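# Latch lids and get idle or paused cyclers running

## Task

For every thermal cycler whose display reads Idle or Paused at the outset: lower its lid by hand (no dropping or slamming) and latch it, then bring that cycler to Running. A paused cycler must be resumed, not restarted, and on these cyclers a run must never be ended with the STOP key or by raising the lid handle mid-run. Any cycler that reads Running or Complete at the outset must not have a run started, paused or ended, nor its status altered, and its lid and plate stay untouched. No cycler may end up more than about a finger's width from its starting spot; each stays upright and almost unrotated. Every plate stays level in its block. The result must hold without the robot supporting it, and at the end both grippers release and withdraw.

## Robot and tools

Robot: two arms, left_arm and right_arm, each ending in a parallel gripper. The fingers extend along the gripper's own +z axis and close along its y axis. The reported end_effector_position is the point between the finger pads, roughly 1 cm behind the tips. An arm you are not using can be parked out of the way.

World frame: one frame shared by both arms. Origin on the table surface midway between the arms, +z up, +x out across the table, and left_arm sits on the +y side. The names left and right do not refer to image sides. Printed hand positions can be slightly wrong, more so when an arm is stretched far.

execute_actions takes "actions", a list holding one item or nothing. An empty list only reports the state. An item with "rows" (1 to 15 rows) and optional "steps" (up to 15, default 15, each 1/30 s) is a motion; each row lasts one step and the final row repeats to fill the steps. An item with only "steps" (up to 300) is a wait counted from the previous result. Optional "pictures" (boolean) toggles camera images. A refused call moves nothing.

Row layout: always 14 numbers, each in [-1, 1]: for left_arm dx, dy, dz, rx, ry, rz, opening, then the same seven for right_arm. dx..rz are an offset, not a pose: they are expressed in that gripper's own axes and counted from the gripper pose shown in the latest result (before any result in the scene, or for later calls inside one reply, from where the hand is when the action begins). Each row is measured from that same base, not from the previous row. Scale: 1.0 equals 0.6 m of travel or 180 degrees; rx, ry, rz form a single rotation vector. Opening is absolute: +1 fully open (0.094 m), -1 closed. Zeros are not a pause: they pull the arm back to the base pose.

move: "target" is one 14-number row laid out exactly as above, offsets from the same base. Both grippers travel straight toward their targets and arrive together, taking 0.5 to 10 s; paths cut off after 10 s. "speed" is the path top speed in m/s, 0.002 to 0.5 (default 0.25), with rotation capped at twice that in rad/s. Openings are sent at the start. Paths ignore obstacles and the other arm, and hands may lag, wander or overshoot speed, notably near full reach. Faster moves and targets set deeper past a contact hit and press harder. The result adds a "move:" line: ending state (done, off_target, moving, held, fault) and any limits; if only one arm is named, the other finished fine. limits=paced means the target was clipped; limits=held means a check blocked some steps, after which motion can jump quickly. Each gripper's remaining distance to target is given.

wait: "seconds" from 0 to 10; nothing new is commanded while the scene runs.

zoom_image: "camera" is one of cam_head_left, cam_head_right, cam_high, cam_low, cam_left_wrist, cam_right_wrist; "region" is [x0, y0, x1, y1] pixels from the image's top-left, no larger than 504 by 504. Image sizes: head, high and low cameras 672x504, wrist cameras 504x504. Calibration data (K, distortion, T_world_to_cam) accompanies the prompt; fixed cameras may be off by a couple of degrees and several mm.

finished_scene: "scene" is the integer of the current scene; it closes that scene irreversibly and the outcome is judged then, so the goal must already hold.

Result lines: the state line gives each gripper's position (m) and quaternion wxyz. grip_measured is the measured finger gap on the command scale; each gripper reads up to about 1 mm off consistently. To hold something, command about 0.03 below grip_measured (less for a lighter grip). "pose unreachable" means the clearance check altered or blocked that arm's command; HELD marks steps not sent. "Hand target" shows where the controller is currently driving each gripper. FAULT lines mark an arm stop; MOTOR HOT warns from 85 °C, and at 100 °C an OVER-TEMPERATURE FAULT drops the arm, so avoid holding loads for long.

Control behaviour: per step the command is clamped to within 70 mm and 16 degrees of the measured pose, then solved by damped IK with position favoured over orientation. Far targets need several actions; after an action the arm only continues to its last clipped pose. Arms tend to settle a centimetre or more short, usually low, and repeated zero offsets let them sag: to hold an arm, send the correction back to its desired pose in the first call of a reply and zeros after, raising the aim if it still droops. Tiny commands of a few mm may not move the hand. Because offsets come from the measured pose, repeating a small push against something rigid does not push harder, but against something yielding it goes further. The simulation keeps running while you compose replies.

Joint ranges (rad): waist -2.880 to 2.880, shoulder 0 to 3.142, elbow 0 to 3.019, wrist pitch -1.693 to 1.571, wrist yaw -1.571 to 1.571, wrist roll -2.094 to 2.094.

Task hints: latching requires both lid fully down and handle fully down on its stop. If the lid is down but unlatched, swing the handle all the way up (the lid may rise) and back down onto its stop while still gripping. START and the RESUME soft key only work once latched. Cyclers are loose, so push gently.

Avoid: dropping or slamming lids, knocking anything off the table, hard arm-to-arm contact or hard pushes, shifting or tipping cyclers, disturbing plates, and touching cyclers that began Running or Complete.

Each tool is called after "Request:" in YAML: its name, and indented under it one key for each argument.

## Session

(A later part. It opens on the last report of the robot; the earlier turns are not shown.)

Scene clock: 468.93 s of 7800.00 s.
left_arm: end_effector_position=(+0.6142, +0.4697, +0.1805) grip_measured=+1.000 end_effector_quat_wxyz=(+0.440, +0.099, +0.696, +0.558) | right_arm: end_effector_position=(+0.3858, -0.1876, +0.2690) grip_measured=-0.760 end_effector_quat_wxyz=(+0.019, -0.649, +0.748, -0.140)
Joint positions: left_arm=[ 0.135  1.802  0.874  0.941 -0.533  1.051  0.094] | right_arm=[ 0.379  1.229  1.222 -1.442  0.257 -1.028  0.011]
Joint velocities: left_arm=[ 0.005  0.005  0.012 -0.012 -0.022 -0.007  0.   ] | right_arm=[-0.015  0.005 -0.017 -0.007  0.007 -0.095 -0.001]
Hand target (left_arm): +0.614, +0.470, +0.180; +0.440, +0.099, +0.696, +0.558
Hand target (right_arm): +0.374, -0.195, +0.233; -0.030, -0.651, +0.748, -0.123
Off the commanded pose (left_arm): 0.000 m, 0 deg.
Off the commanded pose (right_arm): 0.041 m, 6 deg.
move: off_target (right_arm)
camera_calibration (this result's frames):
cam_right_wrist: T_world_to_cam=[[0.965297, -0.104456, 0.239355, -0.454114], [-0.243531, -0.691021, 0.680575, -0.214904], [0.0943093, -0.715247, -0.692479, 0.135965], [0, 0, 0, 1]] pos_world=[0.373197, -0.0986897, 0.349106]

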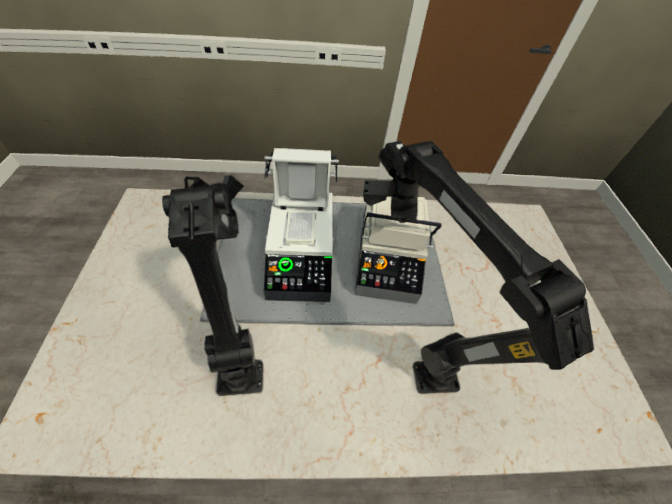

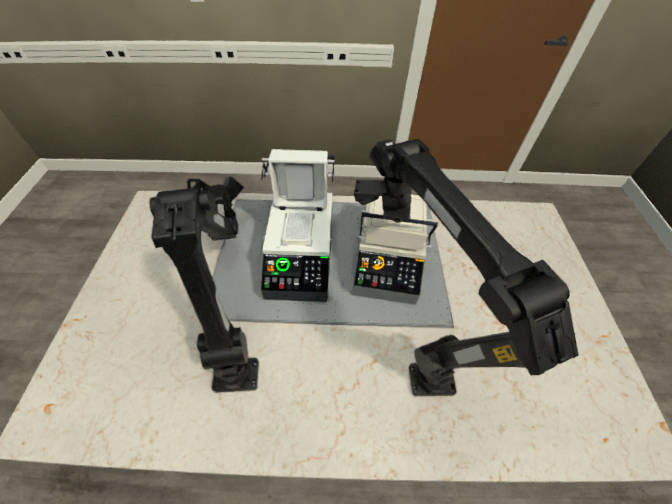

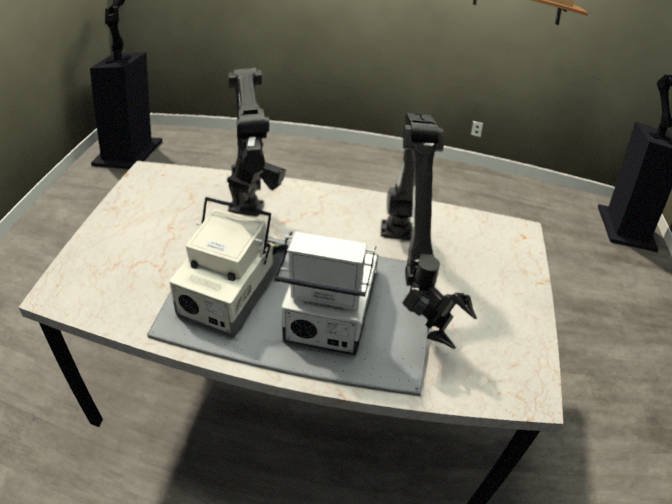

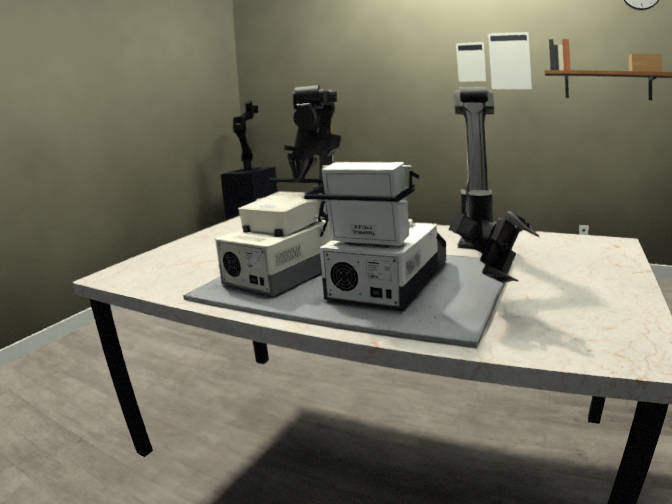

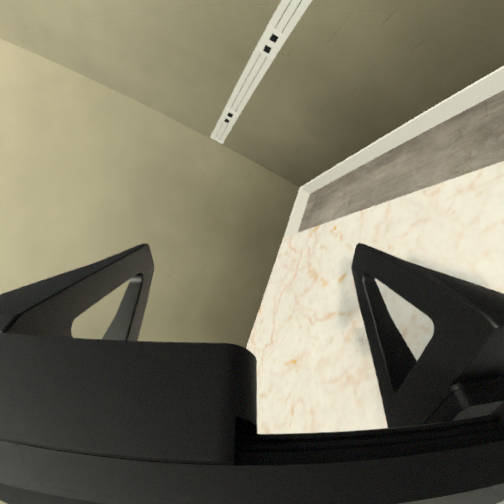

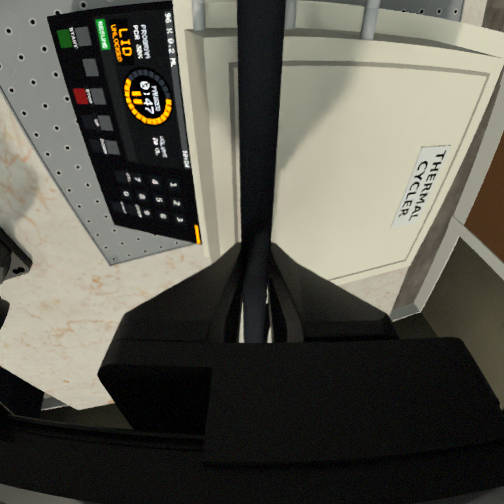

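Request:
move:
  target: [0,0,0,0,0,0,1,0,0.07,0.0,0,0,0,-0.8]
  speed: 0.04

Request:
move:
  target: [0,0,0,0,0,0,1,0,0.05,0.06,0,0,0,-0.8]
  speed: 0.04

Request:
move:
  target: [0,0,0,0,0,0,1,0,0.02,0.08,0,0,0,-0.8]
  speed: 0.04

Scene clock: 475.33 s of 7800.00 s.
left_arm: end_effector_position=(+0.6142, +0.4697, +0.1805) grip_measured=+1.000 end_effector_quat_wxyz=(+0.440, +0.099, +0.696, +0.558) | right_arm: end_effector_position=(+0.3743, -0.1854, +0.2636) grip_measured=-0.760 end_effector_quat_wxyz=(+0.037, -0.639, +0.751, -0.159)
Joint positions: left_arm=[ 0.135  1.802  0.874  0.941 -0.533  1.051  0.094] | right_arm=[ 0.413  1.179  1.16  -1.396  0.29  -0.982  0.011]
Joint velocities: left_arm=[-0.005 -0.005 -0.017  0.012  0.022  0.037  0.   ] | right_arm=[-0.015 -0.005  0.012 -0.012  0.022 -0.022 -0.001]
Hand target (left_arm): +0.614, +0.470, +0.180; +0.440, +0.099, +0.696, +0.558
Hand target (right_arm): +0.347, -0.184, +0.259; +0.019, -0.648, +0.748, -0.141
Off the commanded pose (left_arm): 0.000 m, 0 deg.
Off the commanded pose (right_arm): 0.029 m, 3 deg.
After step 90, 2.13 s passed at rest.
move: off_target (right_arm)
camera_calibration (this result's frames):
cam_right_wrist: T_world_to_cam=[[0.949555, -0.116567, 0.29113, -0.451433], [-0.289268, -0.684103, 0.669572, -0.191236], [0.121113, -0.72001, -0.683313, 0.12161], [0, 0, 0, 1]] pos_world=[0.358614, -0.0958868, 0.34257]

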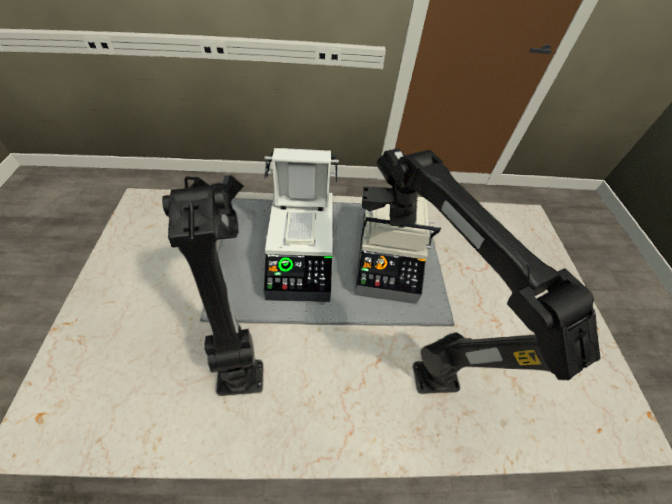

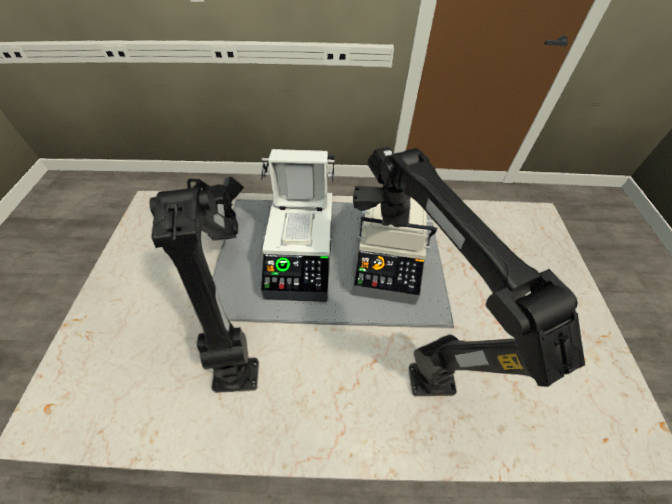

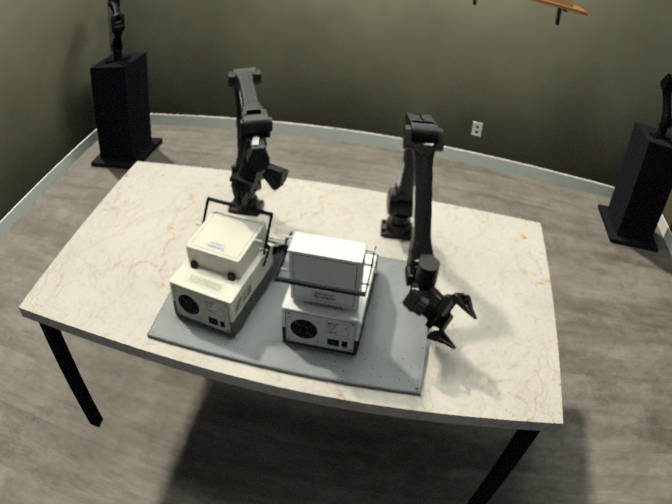

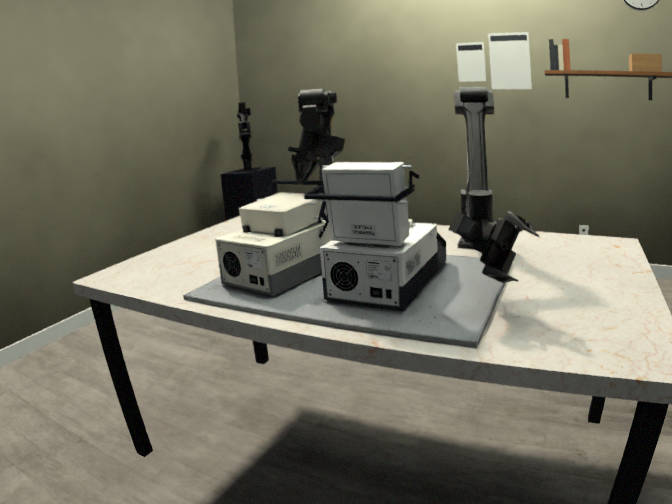

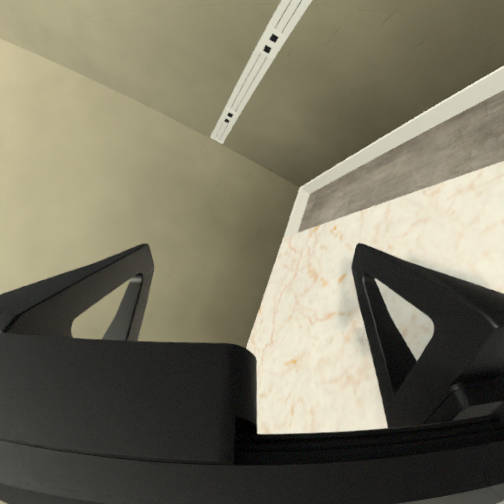

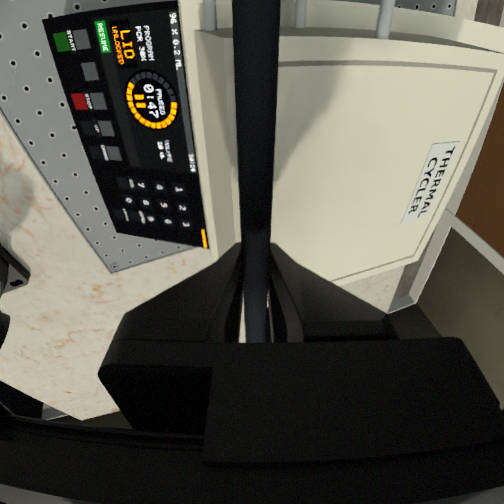

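Scene clock: 476.73 s of 7800.00 s.
left_arm: end_effector_position=(+0.6142, +0.4697, +0.1805) grip_measured=+1.000 end_effector_quat_wxyz=(+0.440, +0.099, +0.696, +0.558) | right_arm: end_effector_position=(+0.3695, -0.1851, +0.2574) grip_measured=-0.760 end_effector_quat_wxyz=(+0.080, -0.635, +0.747, -0.178)
Joint positions: left_arm=[ 0.135  1.802  0.874  0.941 -0.533  1.051  0.094] | right_arm=[ 0.428  1.109  1.078 -1.291  0.308 -0.981  0.011]
Joint velocities: left_arm=[ 0.005 -0.015 -0.012 -0.007  0.037 -0.007  0.   ] | right_arm=[-0.005  0.005 -0.022  0.007 -0.007  0.037 -0.   ]
Hand target (left_arm): +0.614, +0.470, +0.180; +0.440, +0.099, +0.696, +0.558
Hand target (right_arm): +0.354, -0.189, +0.223; +0.037, -0.639, +0.751, -0.160
Off the commanded pose (left_arm): 0.000 m, 0 deg.
Off the commanded pose (right_arm): 0.039 m, 5 deg.
move: off_target (right_arm)
camera_calibration (this result's frames):
cam_right_wrist: T_world_to_cam=[[0.92076, -0.115048, 0.372779, -0.45521], [-0.340415, -0.703693, 0.623646, -0.161179], [0.190573, -0.701128, -0.687097, 0.0969888], [0, 0, 0, 1]] pos_world=[0.345788, -0.09779, 0.336852]

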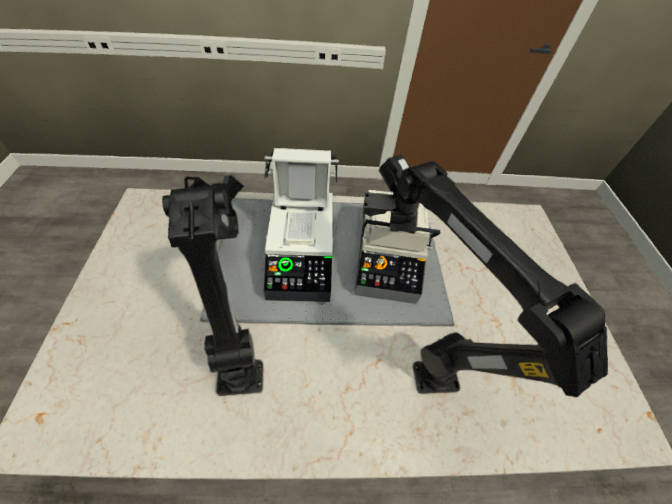

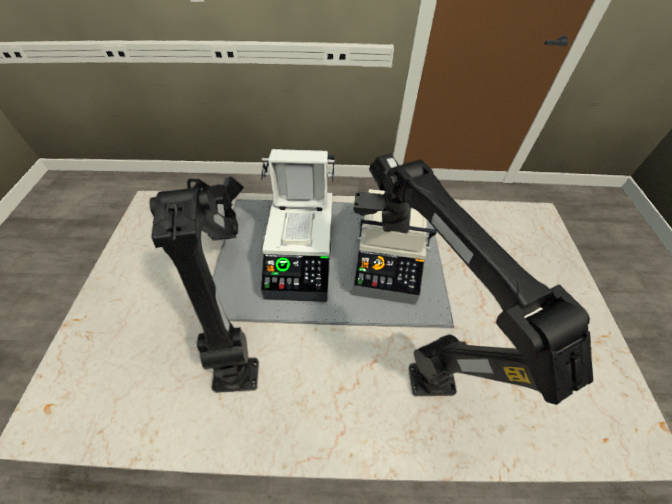

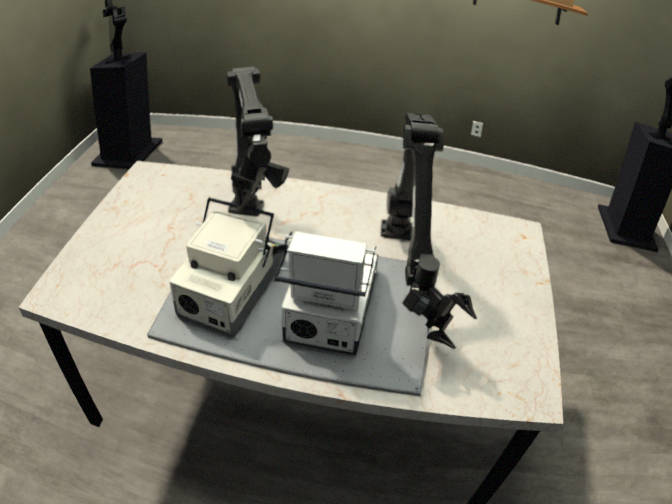

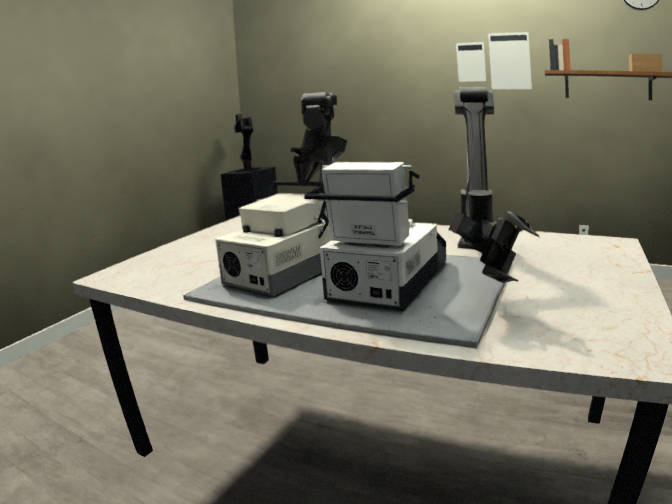

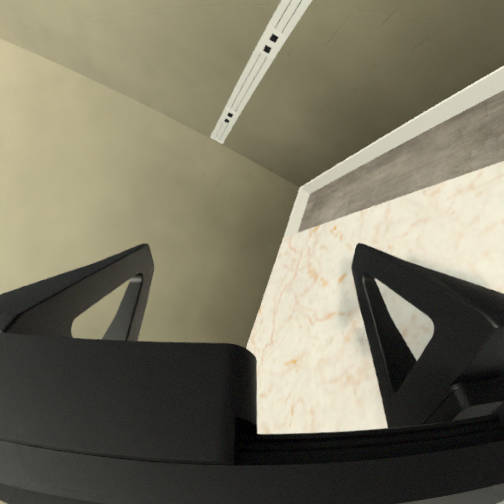

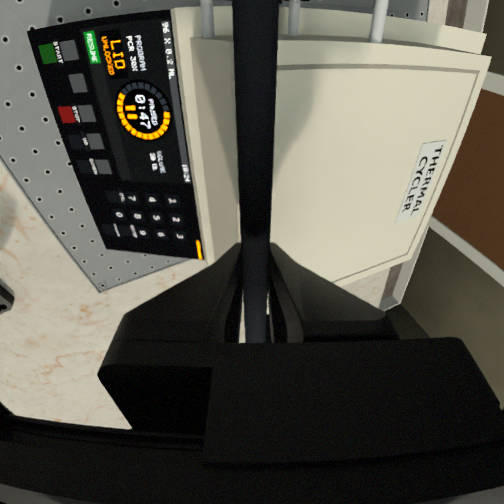

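Scene clock: 478.20 s of 7800.00 s.
left_arm: end_effector_position=(+0.6142, +0.4697, +0.1805) grip_measured=+1.000 end_effector_quat_wxyz=(+0.440, +0.099, +0.696, +0.558) | right_arm: end_effector_position=(+0.3702, -0.1852, +0.2568) grip_measured=-0.760 end_effector_quat_wxyz=(+0.121, -0.631, +0.742, -0.191)
Joint positions: left_arm=[ 0.135  1.802  0.874  0.941 -0.533  1.051  0.094] | right_arm=[ 0.429  1.054  1.022 -1.199  0.311 -0.996  0.011]
Joint velocities: left_arm=[-0.015 -0.015 -0.007  0.002 -0.037 -0.022  0.   ] | right_arm=[ 0.005  0.005  0.007  0.022  0.022 -0.007 -0.   ]
Hand target (left_arm): +0.614, +0.470, +0.180; +0.440, +0.099, +0.696, +0.558
Hand target (right_arm): +0.370, -0.192, +0.211; +0.079, -0.635, +0.748, -0.178
Off the commanded pose (left_arm): 0.000 m, 0 deg.
Off the commanded pose (right_arm): 0.049 m, 5 deg.
move: off_target (right_arm)
camera_calibration (this result's frames):
cam_right_wrist: T_world_to_cam=[[0.889646, -0.116339, 0.441582, -0.461999], [-0.37902, -0.72748, 0.571941, -0.137481], [0.254703, -0.676194, -0.691295, 0.0782771], [0, 0, 0, 1]] pos_world=[0.33897, -0.100833, 0.336754]

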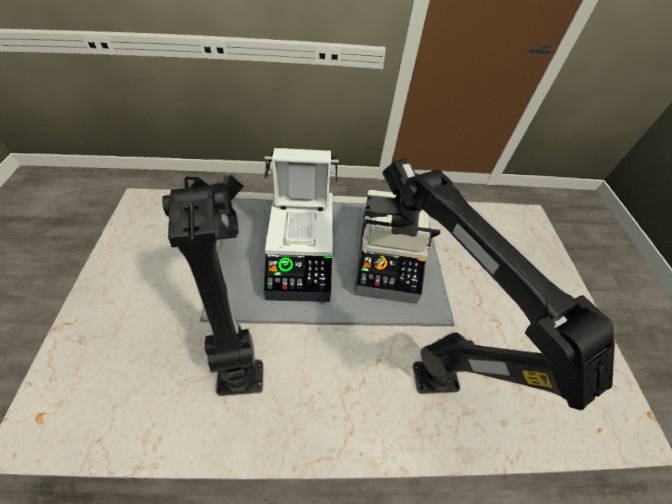

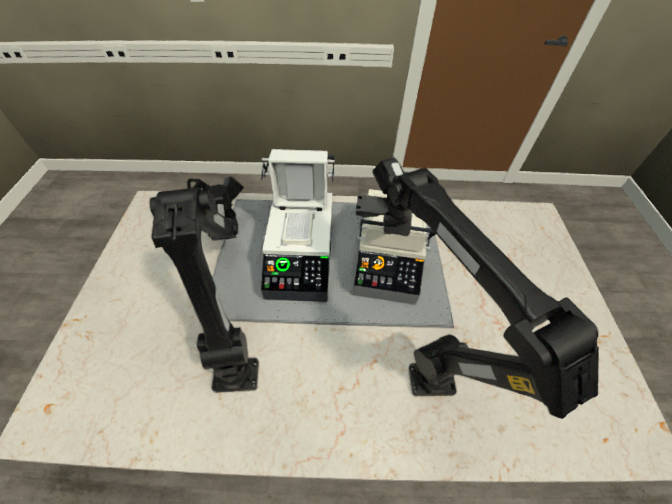

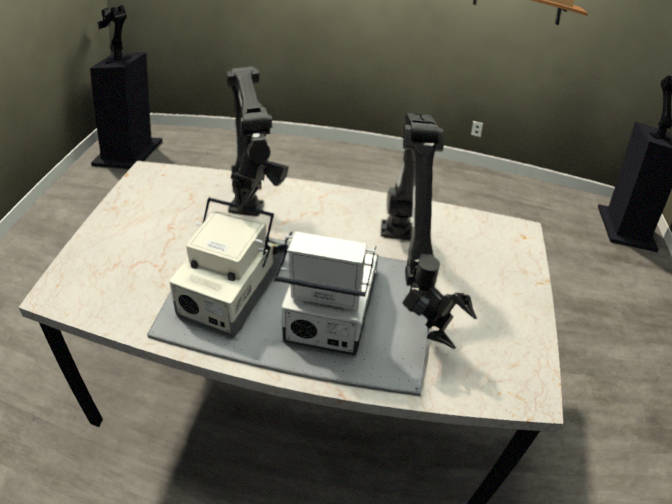

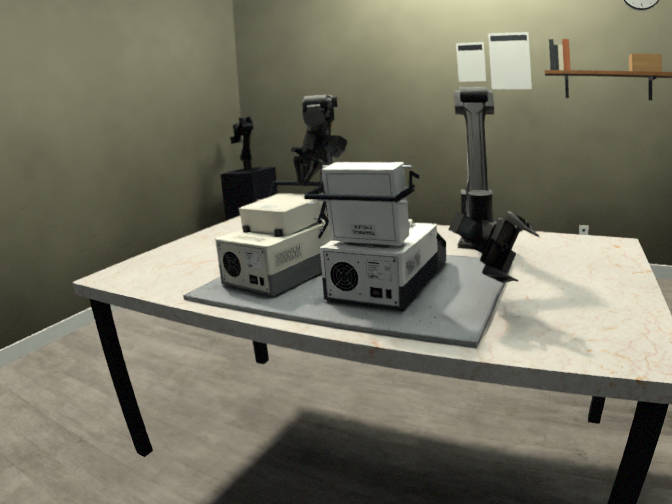

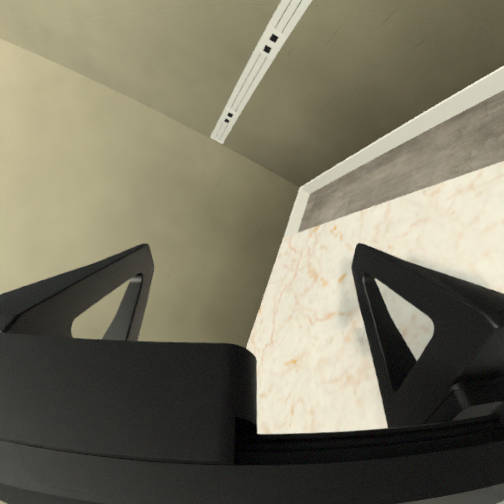

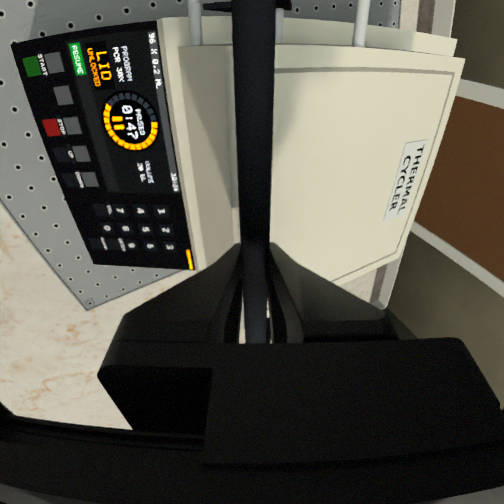

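Request:
move:
  target: [0,0,0,0,0,0,1,0,0.13,-0.02,0,0,0,-0.8]
  speed: 0.04

Request:
move:
  target: [0,0,0,0,0,0,1,0,0.12,0.02,0,0,0,-0.8]
  speed: 0.04

Scene clock: 490.00 s of 7800.00 s.
left_arm: end_effector_position=(+0.6142, +0.4697, +0.1805) grip_measured=+1.000 end_effector_quat_wxyz=(+0.440, +0.099, +0.696, +0.558) | right_arm: end_effector_position=(+0.3395, -0.1801, +0.2283) grip_measured=-0.760 end_effector_quat_wxyz=(+0.125, -0.614, +0.748, -0.220)
Joint positions: left_arm=[ 0.135  1.802  0.874  0.941 -0.533  1.051  0.094] | right_arm=[ 0.531  0.989  0.895 -1.154  0.405 -0.873  0.011]
Joint velocities: left_arm=[ 0.005 -0.005 -0.017  0.007 -0.037 -0.007  0.   ] | right_arm=[-0.005  0.005 -0.027  0.012 -0.081 -0.007 -0.001]
Hand target (left_arm): +0.614, +0.470, +0.180; +0.440, +0.099, +0.696, +0.558
Hand target (right_arm): +0.302, -0.176, +0.232; +0.121, -0.631, +0.742, -0.192
Off the commanded pose (left_arm): 0.000 m, 0 deg.
Off the commanded pose (right_arm): 0.045 m, 4 deg.
After step 90, 6.57 s passed at rest.
move: off_target (right_arm)
camera_calibration (this result's frames):
cam_right_wrist: T_world_to_cam=[[0.862392, -0.134385, 0.488079, -0.42611], [-0.433197, -0.694783, 0.574122, -0.10531], [0.261956, -0.706553, -0.657391, 0.0542323], [0, 0, 0, 1]] pos_world=[0.307648, -0.0921122, 0.304088]

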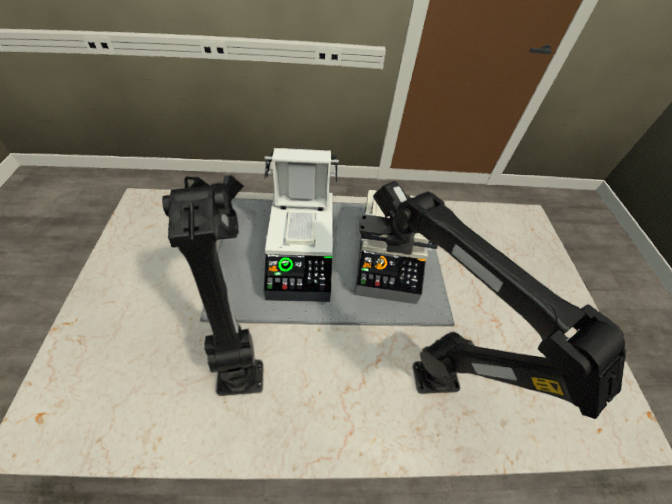

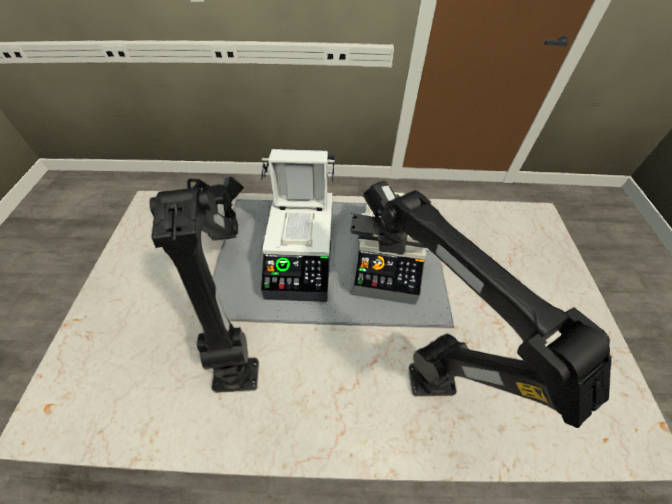

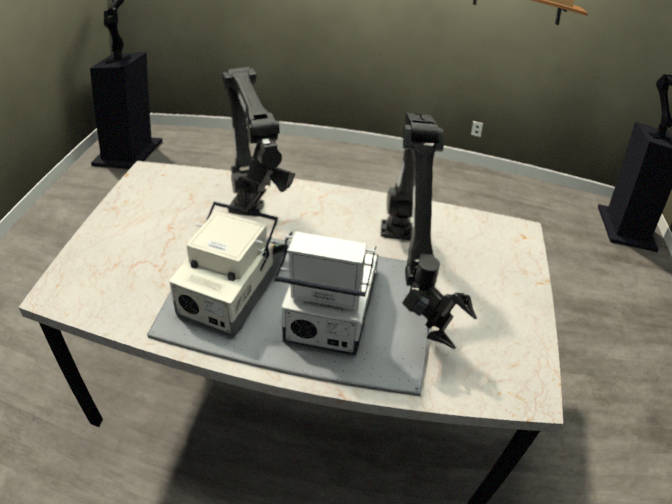

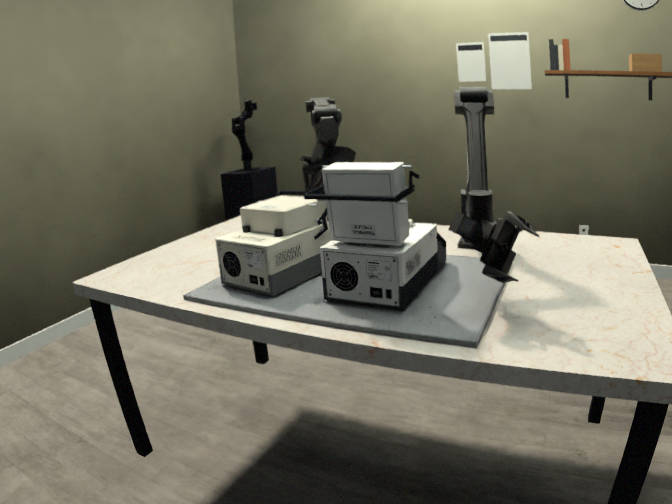

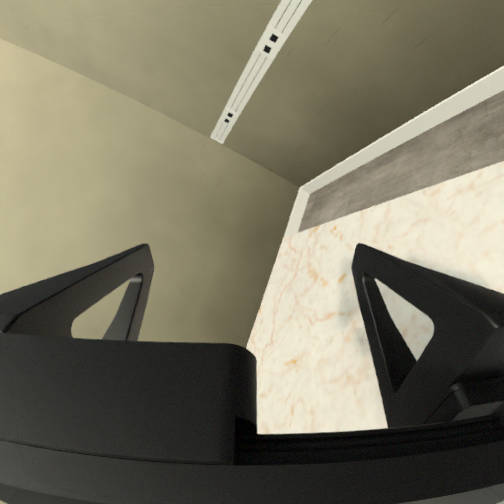

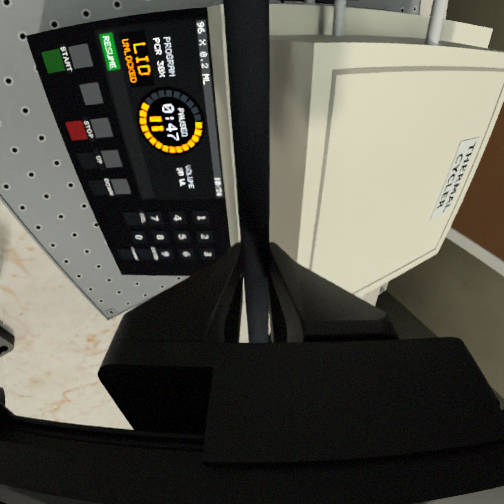

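Scene clock: 492.07 s of 7800.00 s.
left_arm: end_effector_position=(+0.6142, +0.4697, +0.1805) grip_measured=+1.000 end_effector_quat_wxyz=(+0.440, +0.099, +0.696, +0.558) | right_arm: end_effector_position=(+0.3253, -0.1777, +0.1994) grip_measured=-0.761 end_effector_quat_wxyz=(+0.148, -0.591, +0.751, -0.255)
Joint positions: left_arm=[ 0.135  1.802  0.874  0.941 -0.533  1.051  0.094] | right_arm=[ 0.61   0.951  0.774 -1.054  0.503 -0.773  0.011]
Joint velocities: left_arm=[-0.015 -0.005 -0.007 -0.002 -0.007  0.081  0.   ] | right_arm=[-0.005  0.005 -0.002 -0.002 -0.051 -0.007 -0.   ]
Hand target (left_arm): +0.614, +0.470, +0.180; +0.440, +0.099, +0.696, +0.558
Hand target (right_arm): +0.288, -0.174, +0.183; +0.125, -0.614, +0.747, -0.222
Off the commanded pose (left_arm): 0.000 m, 0 deg.
Off the commanded pose (right_arm): 0.046 m, 5 deg.
move: off_target (right_arm)
camera_calibration (this result's frames):
cam_right_wrist: T_world_to_cam=[[0.811508, -0.156435, 0.563013, -0.401777], [-0.507037, -0.667442, 0.545376, -0.0585917], [0.290462, -0.728045, -0.620953, 0.0202175], [0, 0, 0, 1]] pos_world=[0.290465, -0.0872394, 0.270714]

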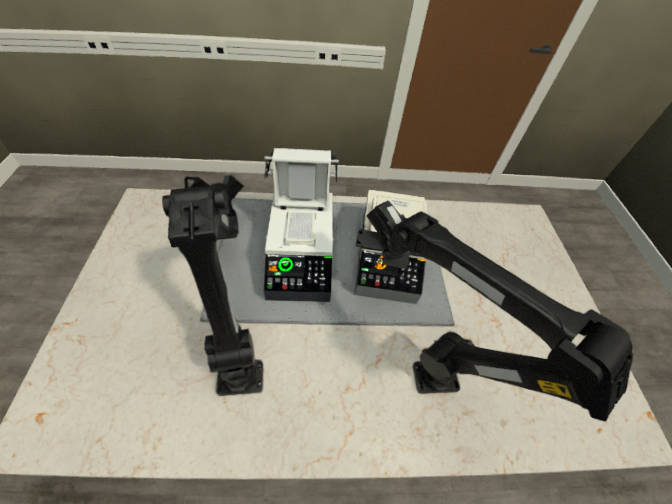

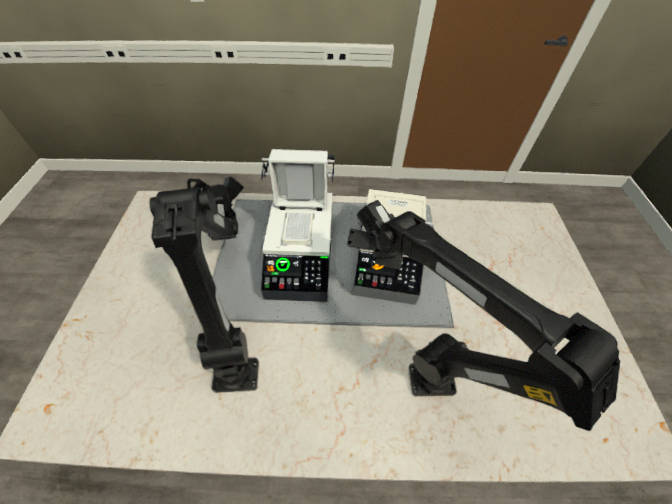

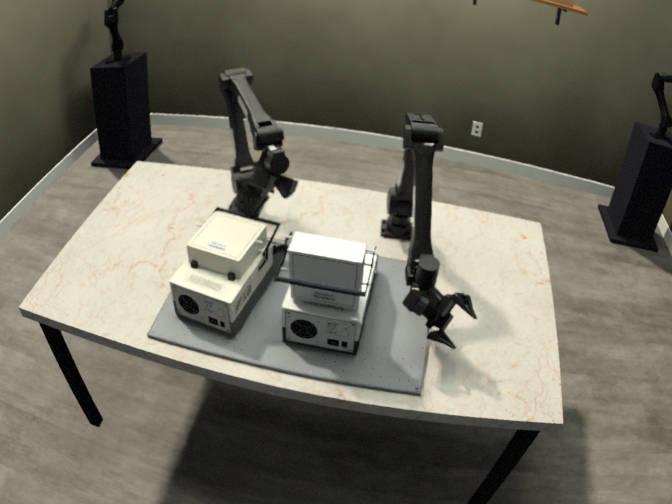

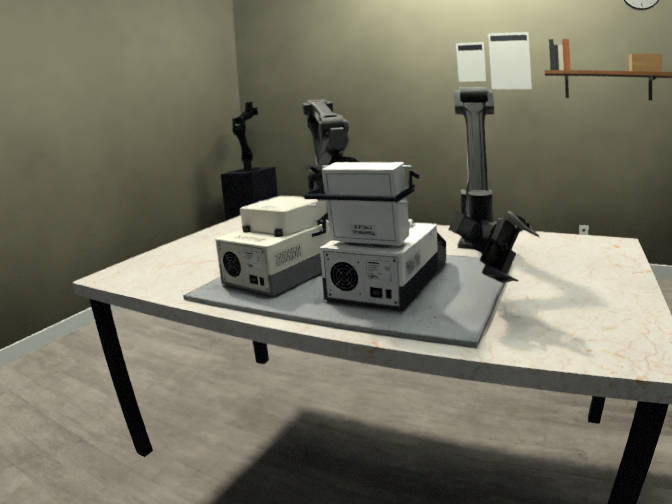

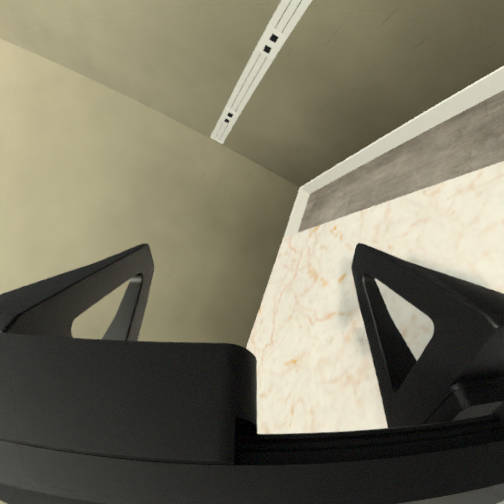

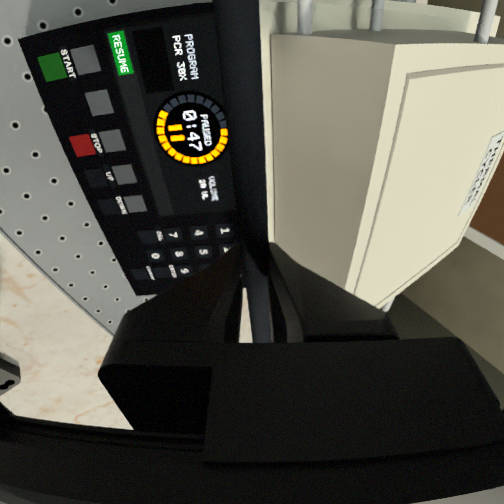

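Request:
move:
  target: [0,0,0,0,0,0,1,0,0.07,0.09,0,0,0,-0.8]
  speed: 0.04

Request:
move:
  target: [0,0,0,0,0,0,1,0,0.05,0.08,0,0,0,-0.8]
  speed: 0.04

Scene clock: 502.00 s of 7800.00 s.
left_arm: end_effector_position=(+0.6142, +0.4697, +0.1805) grip_measured=+1.000 end_effector_quat_wxyz=(+0.440, +0.099, +0.696, +0.558) | right_arm: end_effector_position=(+0.3253, -0.1785, +0.1928) grip_measured=-0.761 end_effector_quat_wxyz=(+0.198, -0.579, +0.743, -0.272)
Joint positions: left_arm=[ 0.135  1.802  0.874  0.941 -0.533  1.051  0.094] | right_arm=[ 0.626  0.888  0.691 -0.927  0.539 -0.786  0.011]
Joint velocities: left_arm=[-0.005 -0.005  0.002 -0.012  0.037 -0.007  0.   ] | right_arm=[ 0.005 -0.015  0.007  0.007 -0.095 -0.007  0.   ]
Hand target (left_arm): +0.614, +0.470, +0.180; +0.440, +0.099, +0.696, +0.558
Hand target (right_arm): +0.312, -0.185, +0.137; +0.147, -0.590, +0.752, -0.255
Off the commanded pose (left_arm): 0.000 m, 0 deg.
Off the commanded pose (right_arm): 0.062 m, 6 deg.
After step 90, 5.00 s passed at rest.
move: off_target (right_arm)
camera_calibration (this result's frames):
cam_right_wrist: T_world_to_cam=[[0.751571, -0.166075, 0.638405, -0.3949], [-0.550992, -0.690168, 0.469123, -0.0306109], [0.362697, -0.704335, -0.610216, -0.00571103], [0, 0, 0, 1]] pos_world=[0.282, -0.0907319, 0.262981]

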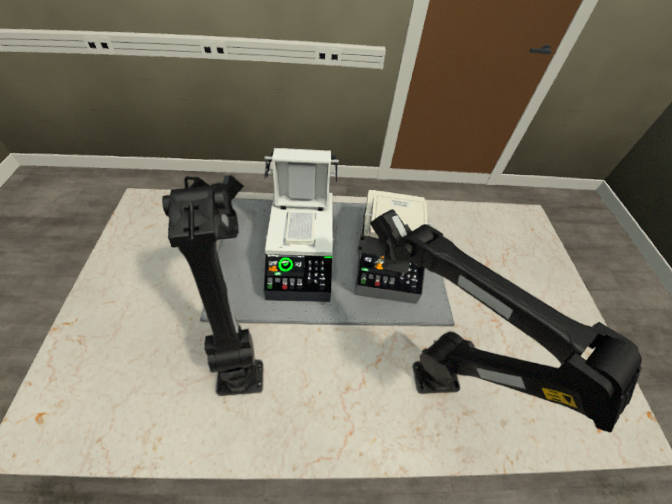

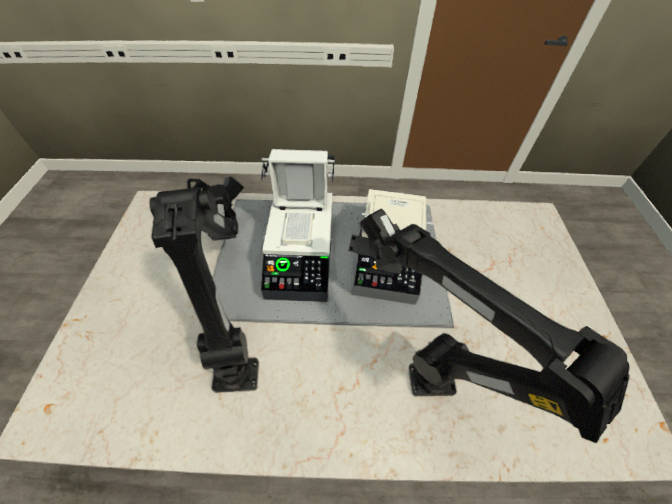

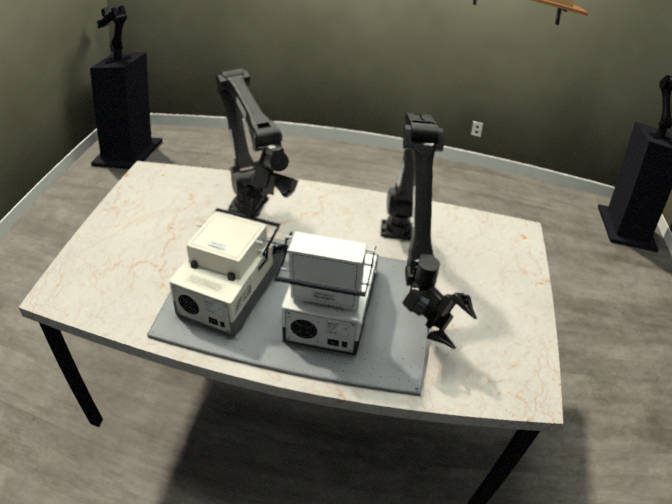

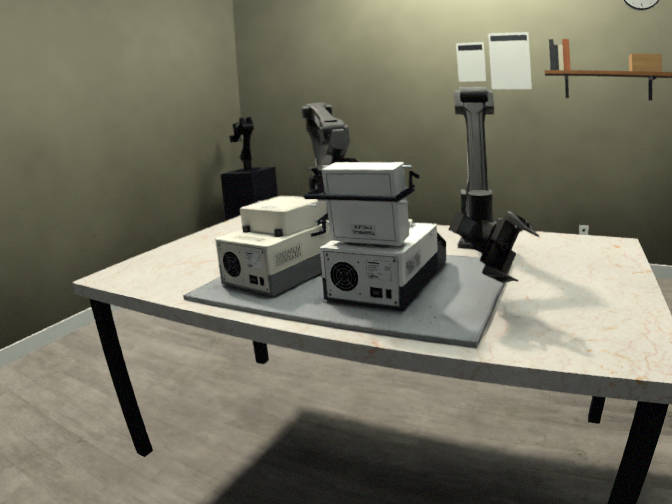

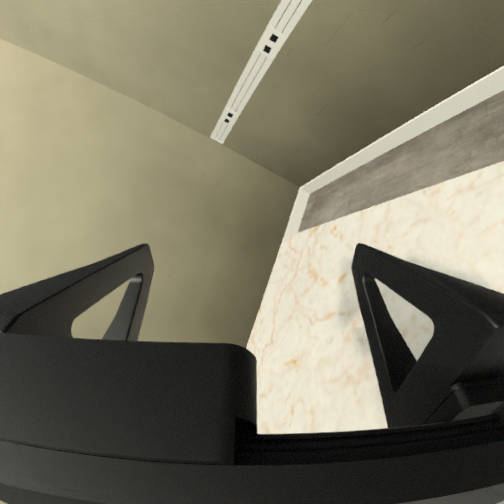

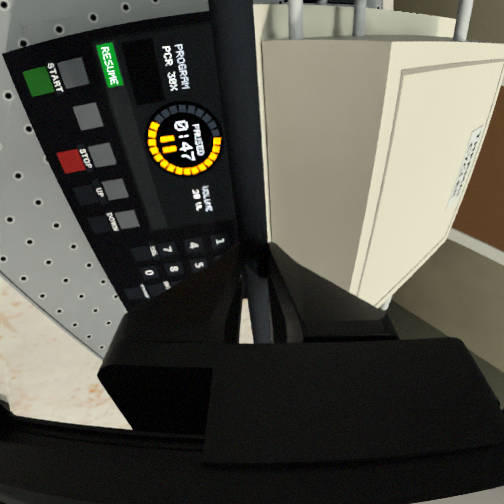

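Scene clock: 503.63 s of 7800.00 s.
left_arm: end_effector_position=(+0.6142, +0.4697, +0.1805) grip_measured=+1.000 end_effector_quat_wxyz=(+0.440, +0.099, +0.696, +0.558) | right_arm: end_effector_position=(+0.3255, -0.1786, +0.1927) grip_measured=-0.761 end_effector_quat_wxyz=(+0.234, -0.576, +0.731, -0.282)
Joint positions: left_arm=[ 0.135  1.802  0.874  0.941 -0.533  1.051  0.094] | right_arm=[ 0.632  0.837  0.64  -0.838  0.553 -0.822  0.011]
Joint velocities: left_arm=[-0.005 -0.005  0.012 -0.017 -0.007 -0.066  0.   ] | right_arm=[-0.005 -0.015 -0.027 -0.002  0.022 -0.007  0.001]
Hand target (left_arm): +0.614, +0.470, +0.180; +0.440, +0.099, +0.696, +0.558
Hand target (right_arm): +0.323, -0.185, +0.142; +0.196, -0.579, +0.743, -0.272
Off the commanded pose (left_arm): 0.000 m, 0 deg.
Off the commanded pose (right_arm): 0.056 m, 5 deg.
move: off_target (right_arm)
camera_calibration (this result's frames):
cam_right_wrist: T_world_to_cam=[[0.708894, -0.161733, 0.686522, -0.389655], [-0.564027, -0.714417, 0.414103, -0.0200132], [0.423489, -0.680772, -0.597668, -0.0239603], [0, 0, 0, 1]] pos_world=[0.275083, -0.0936294, 0.261474]

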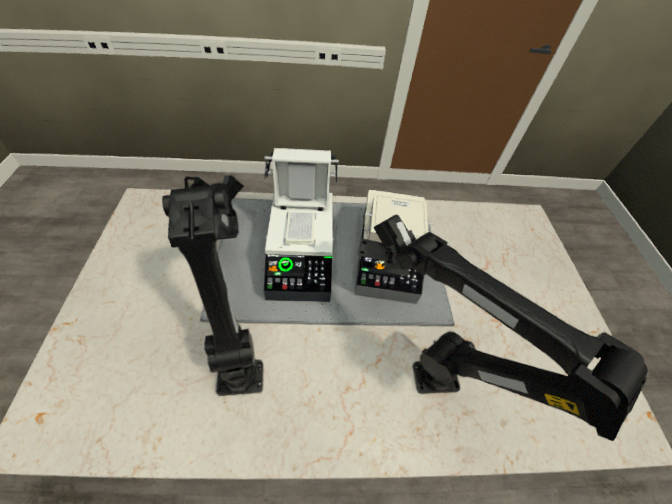

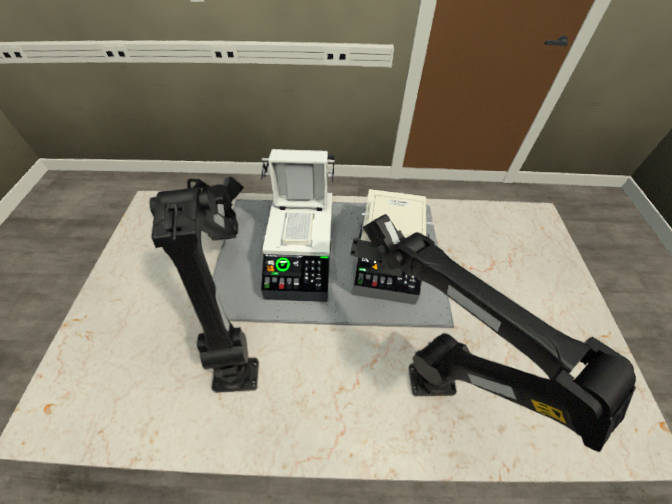

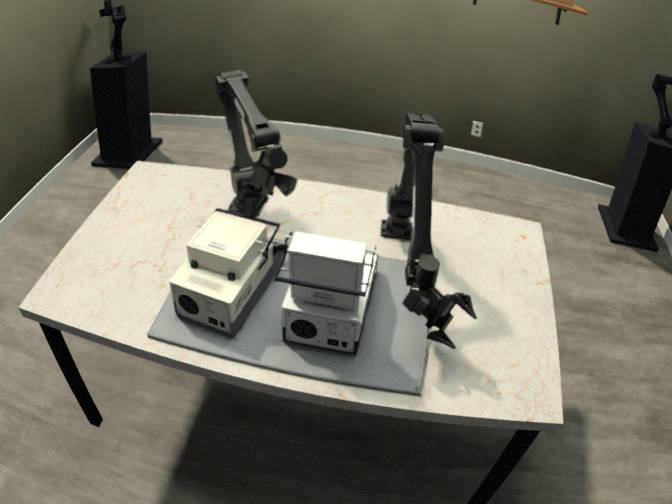

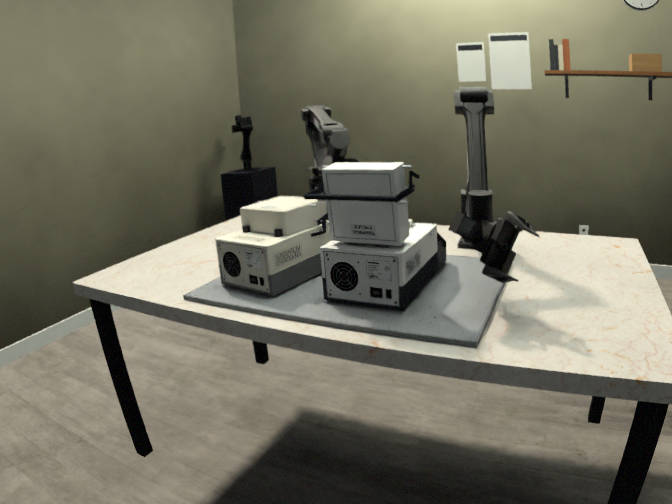

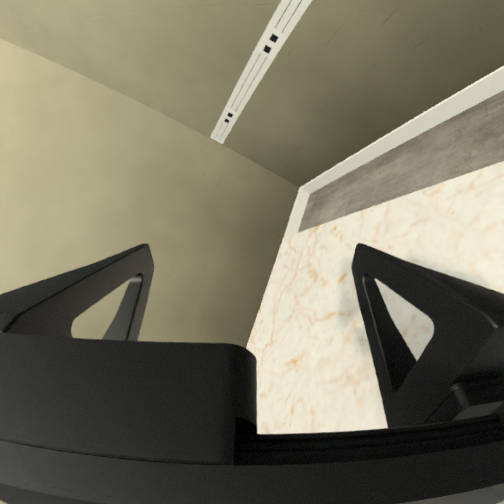

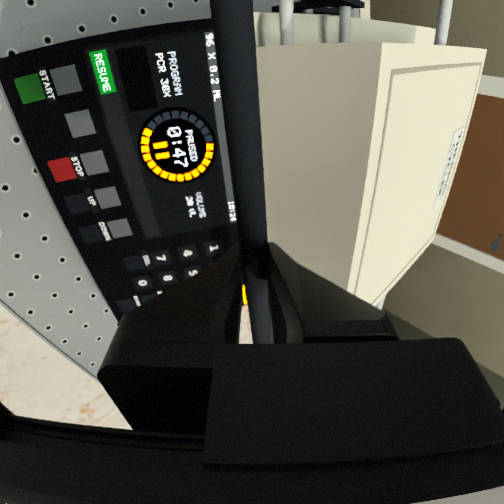

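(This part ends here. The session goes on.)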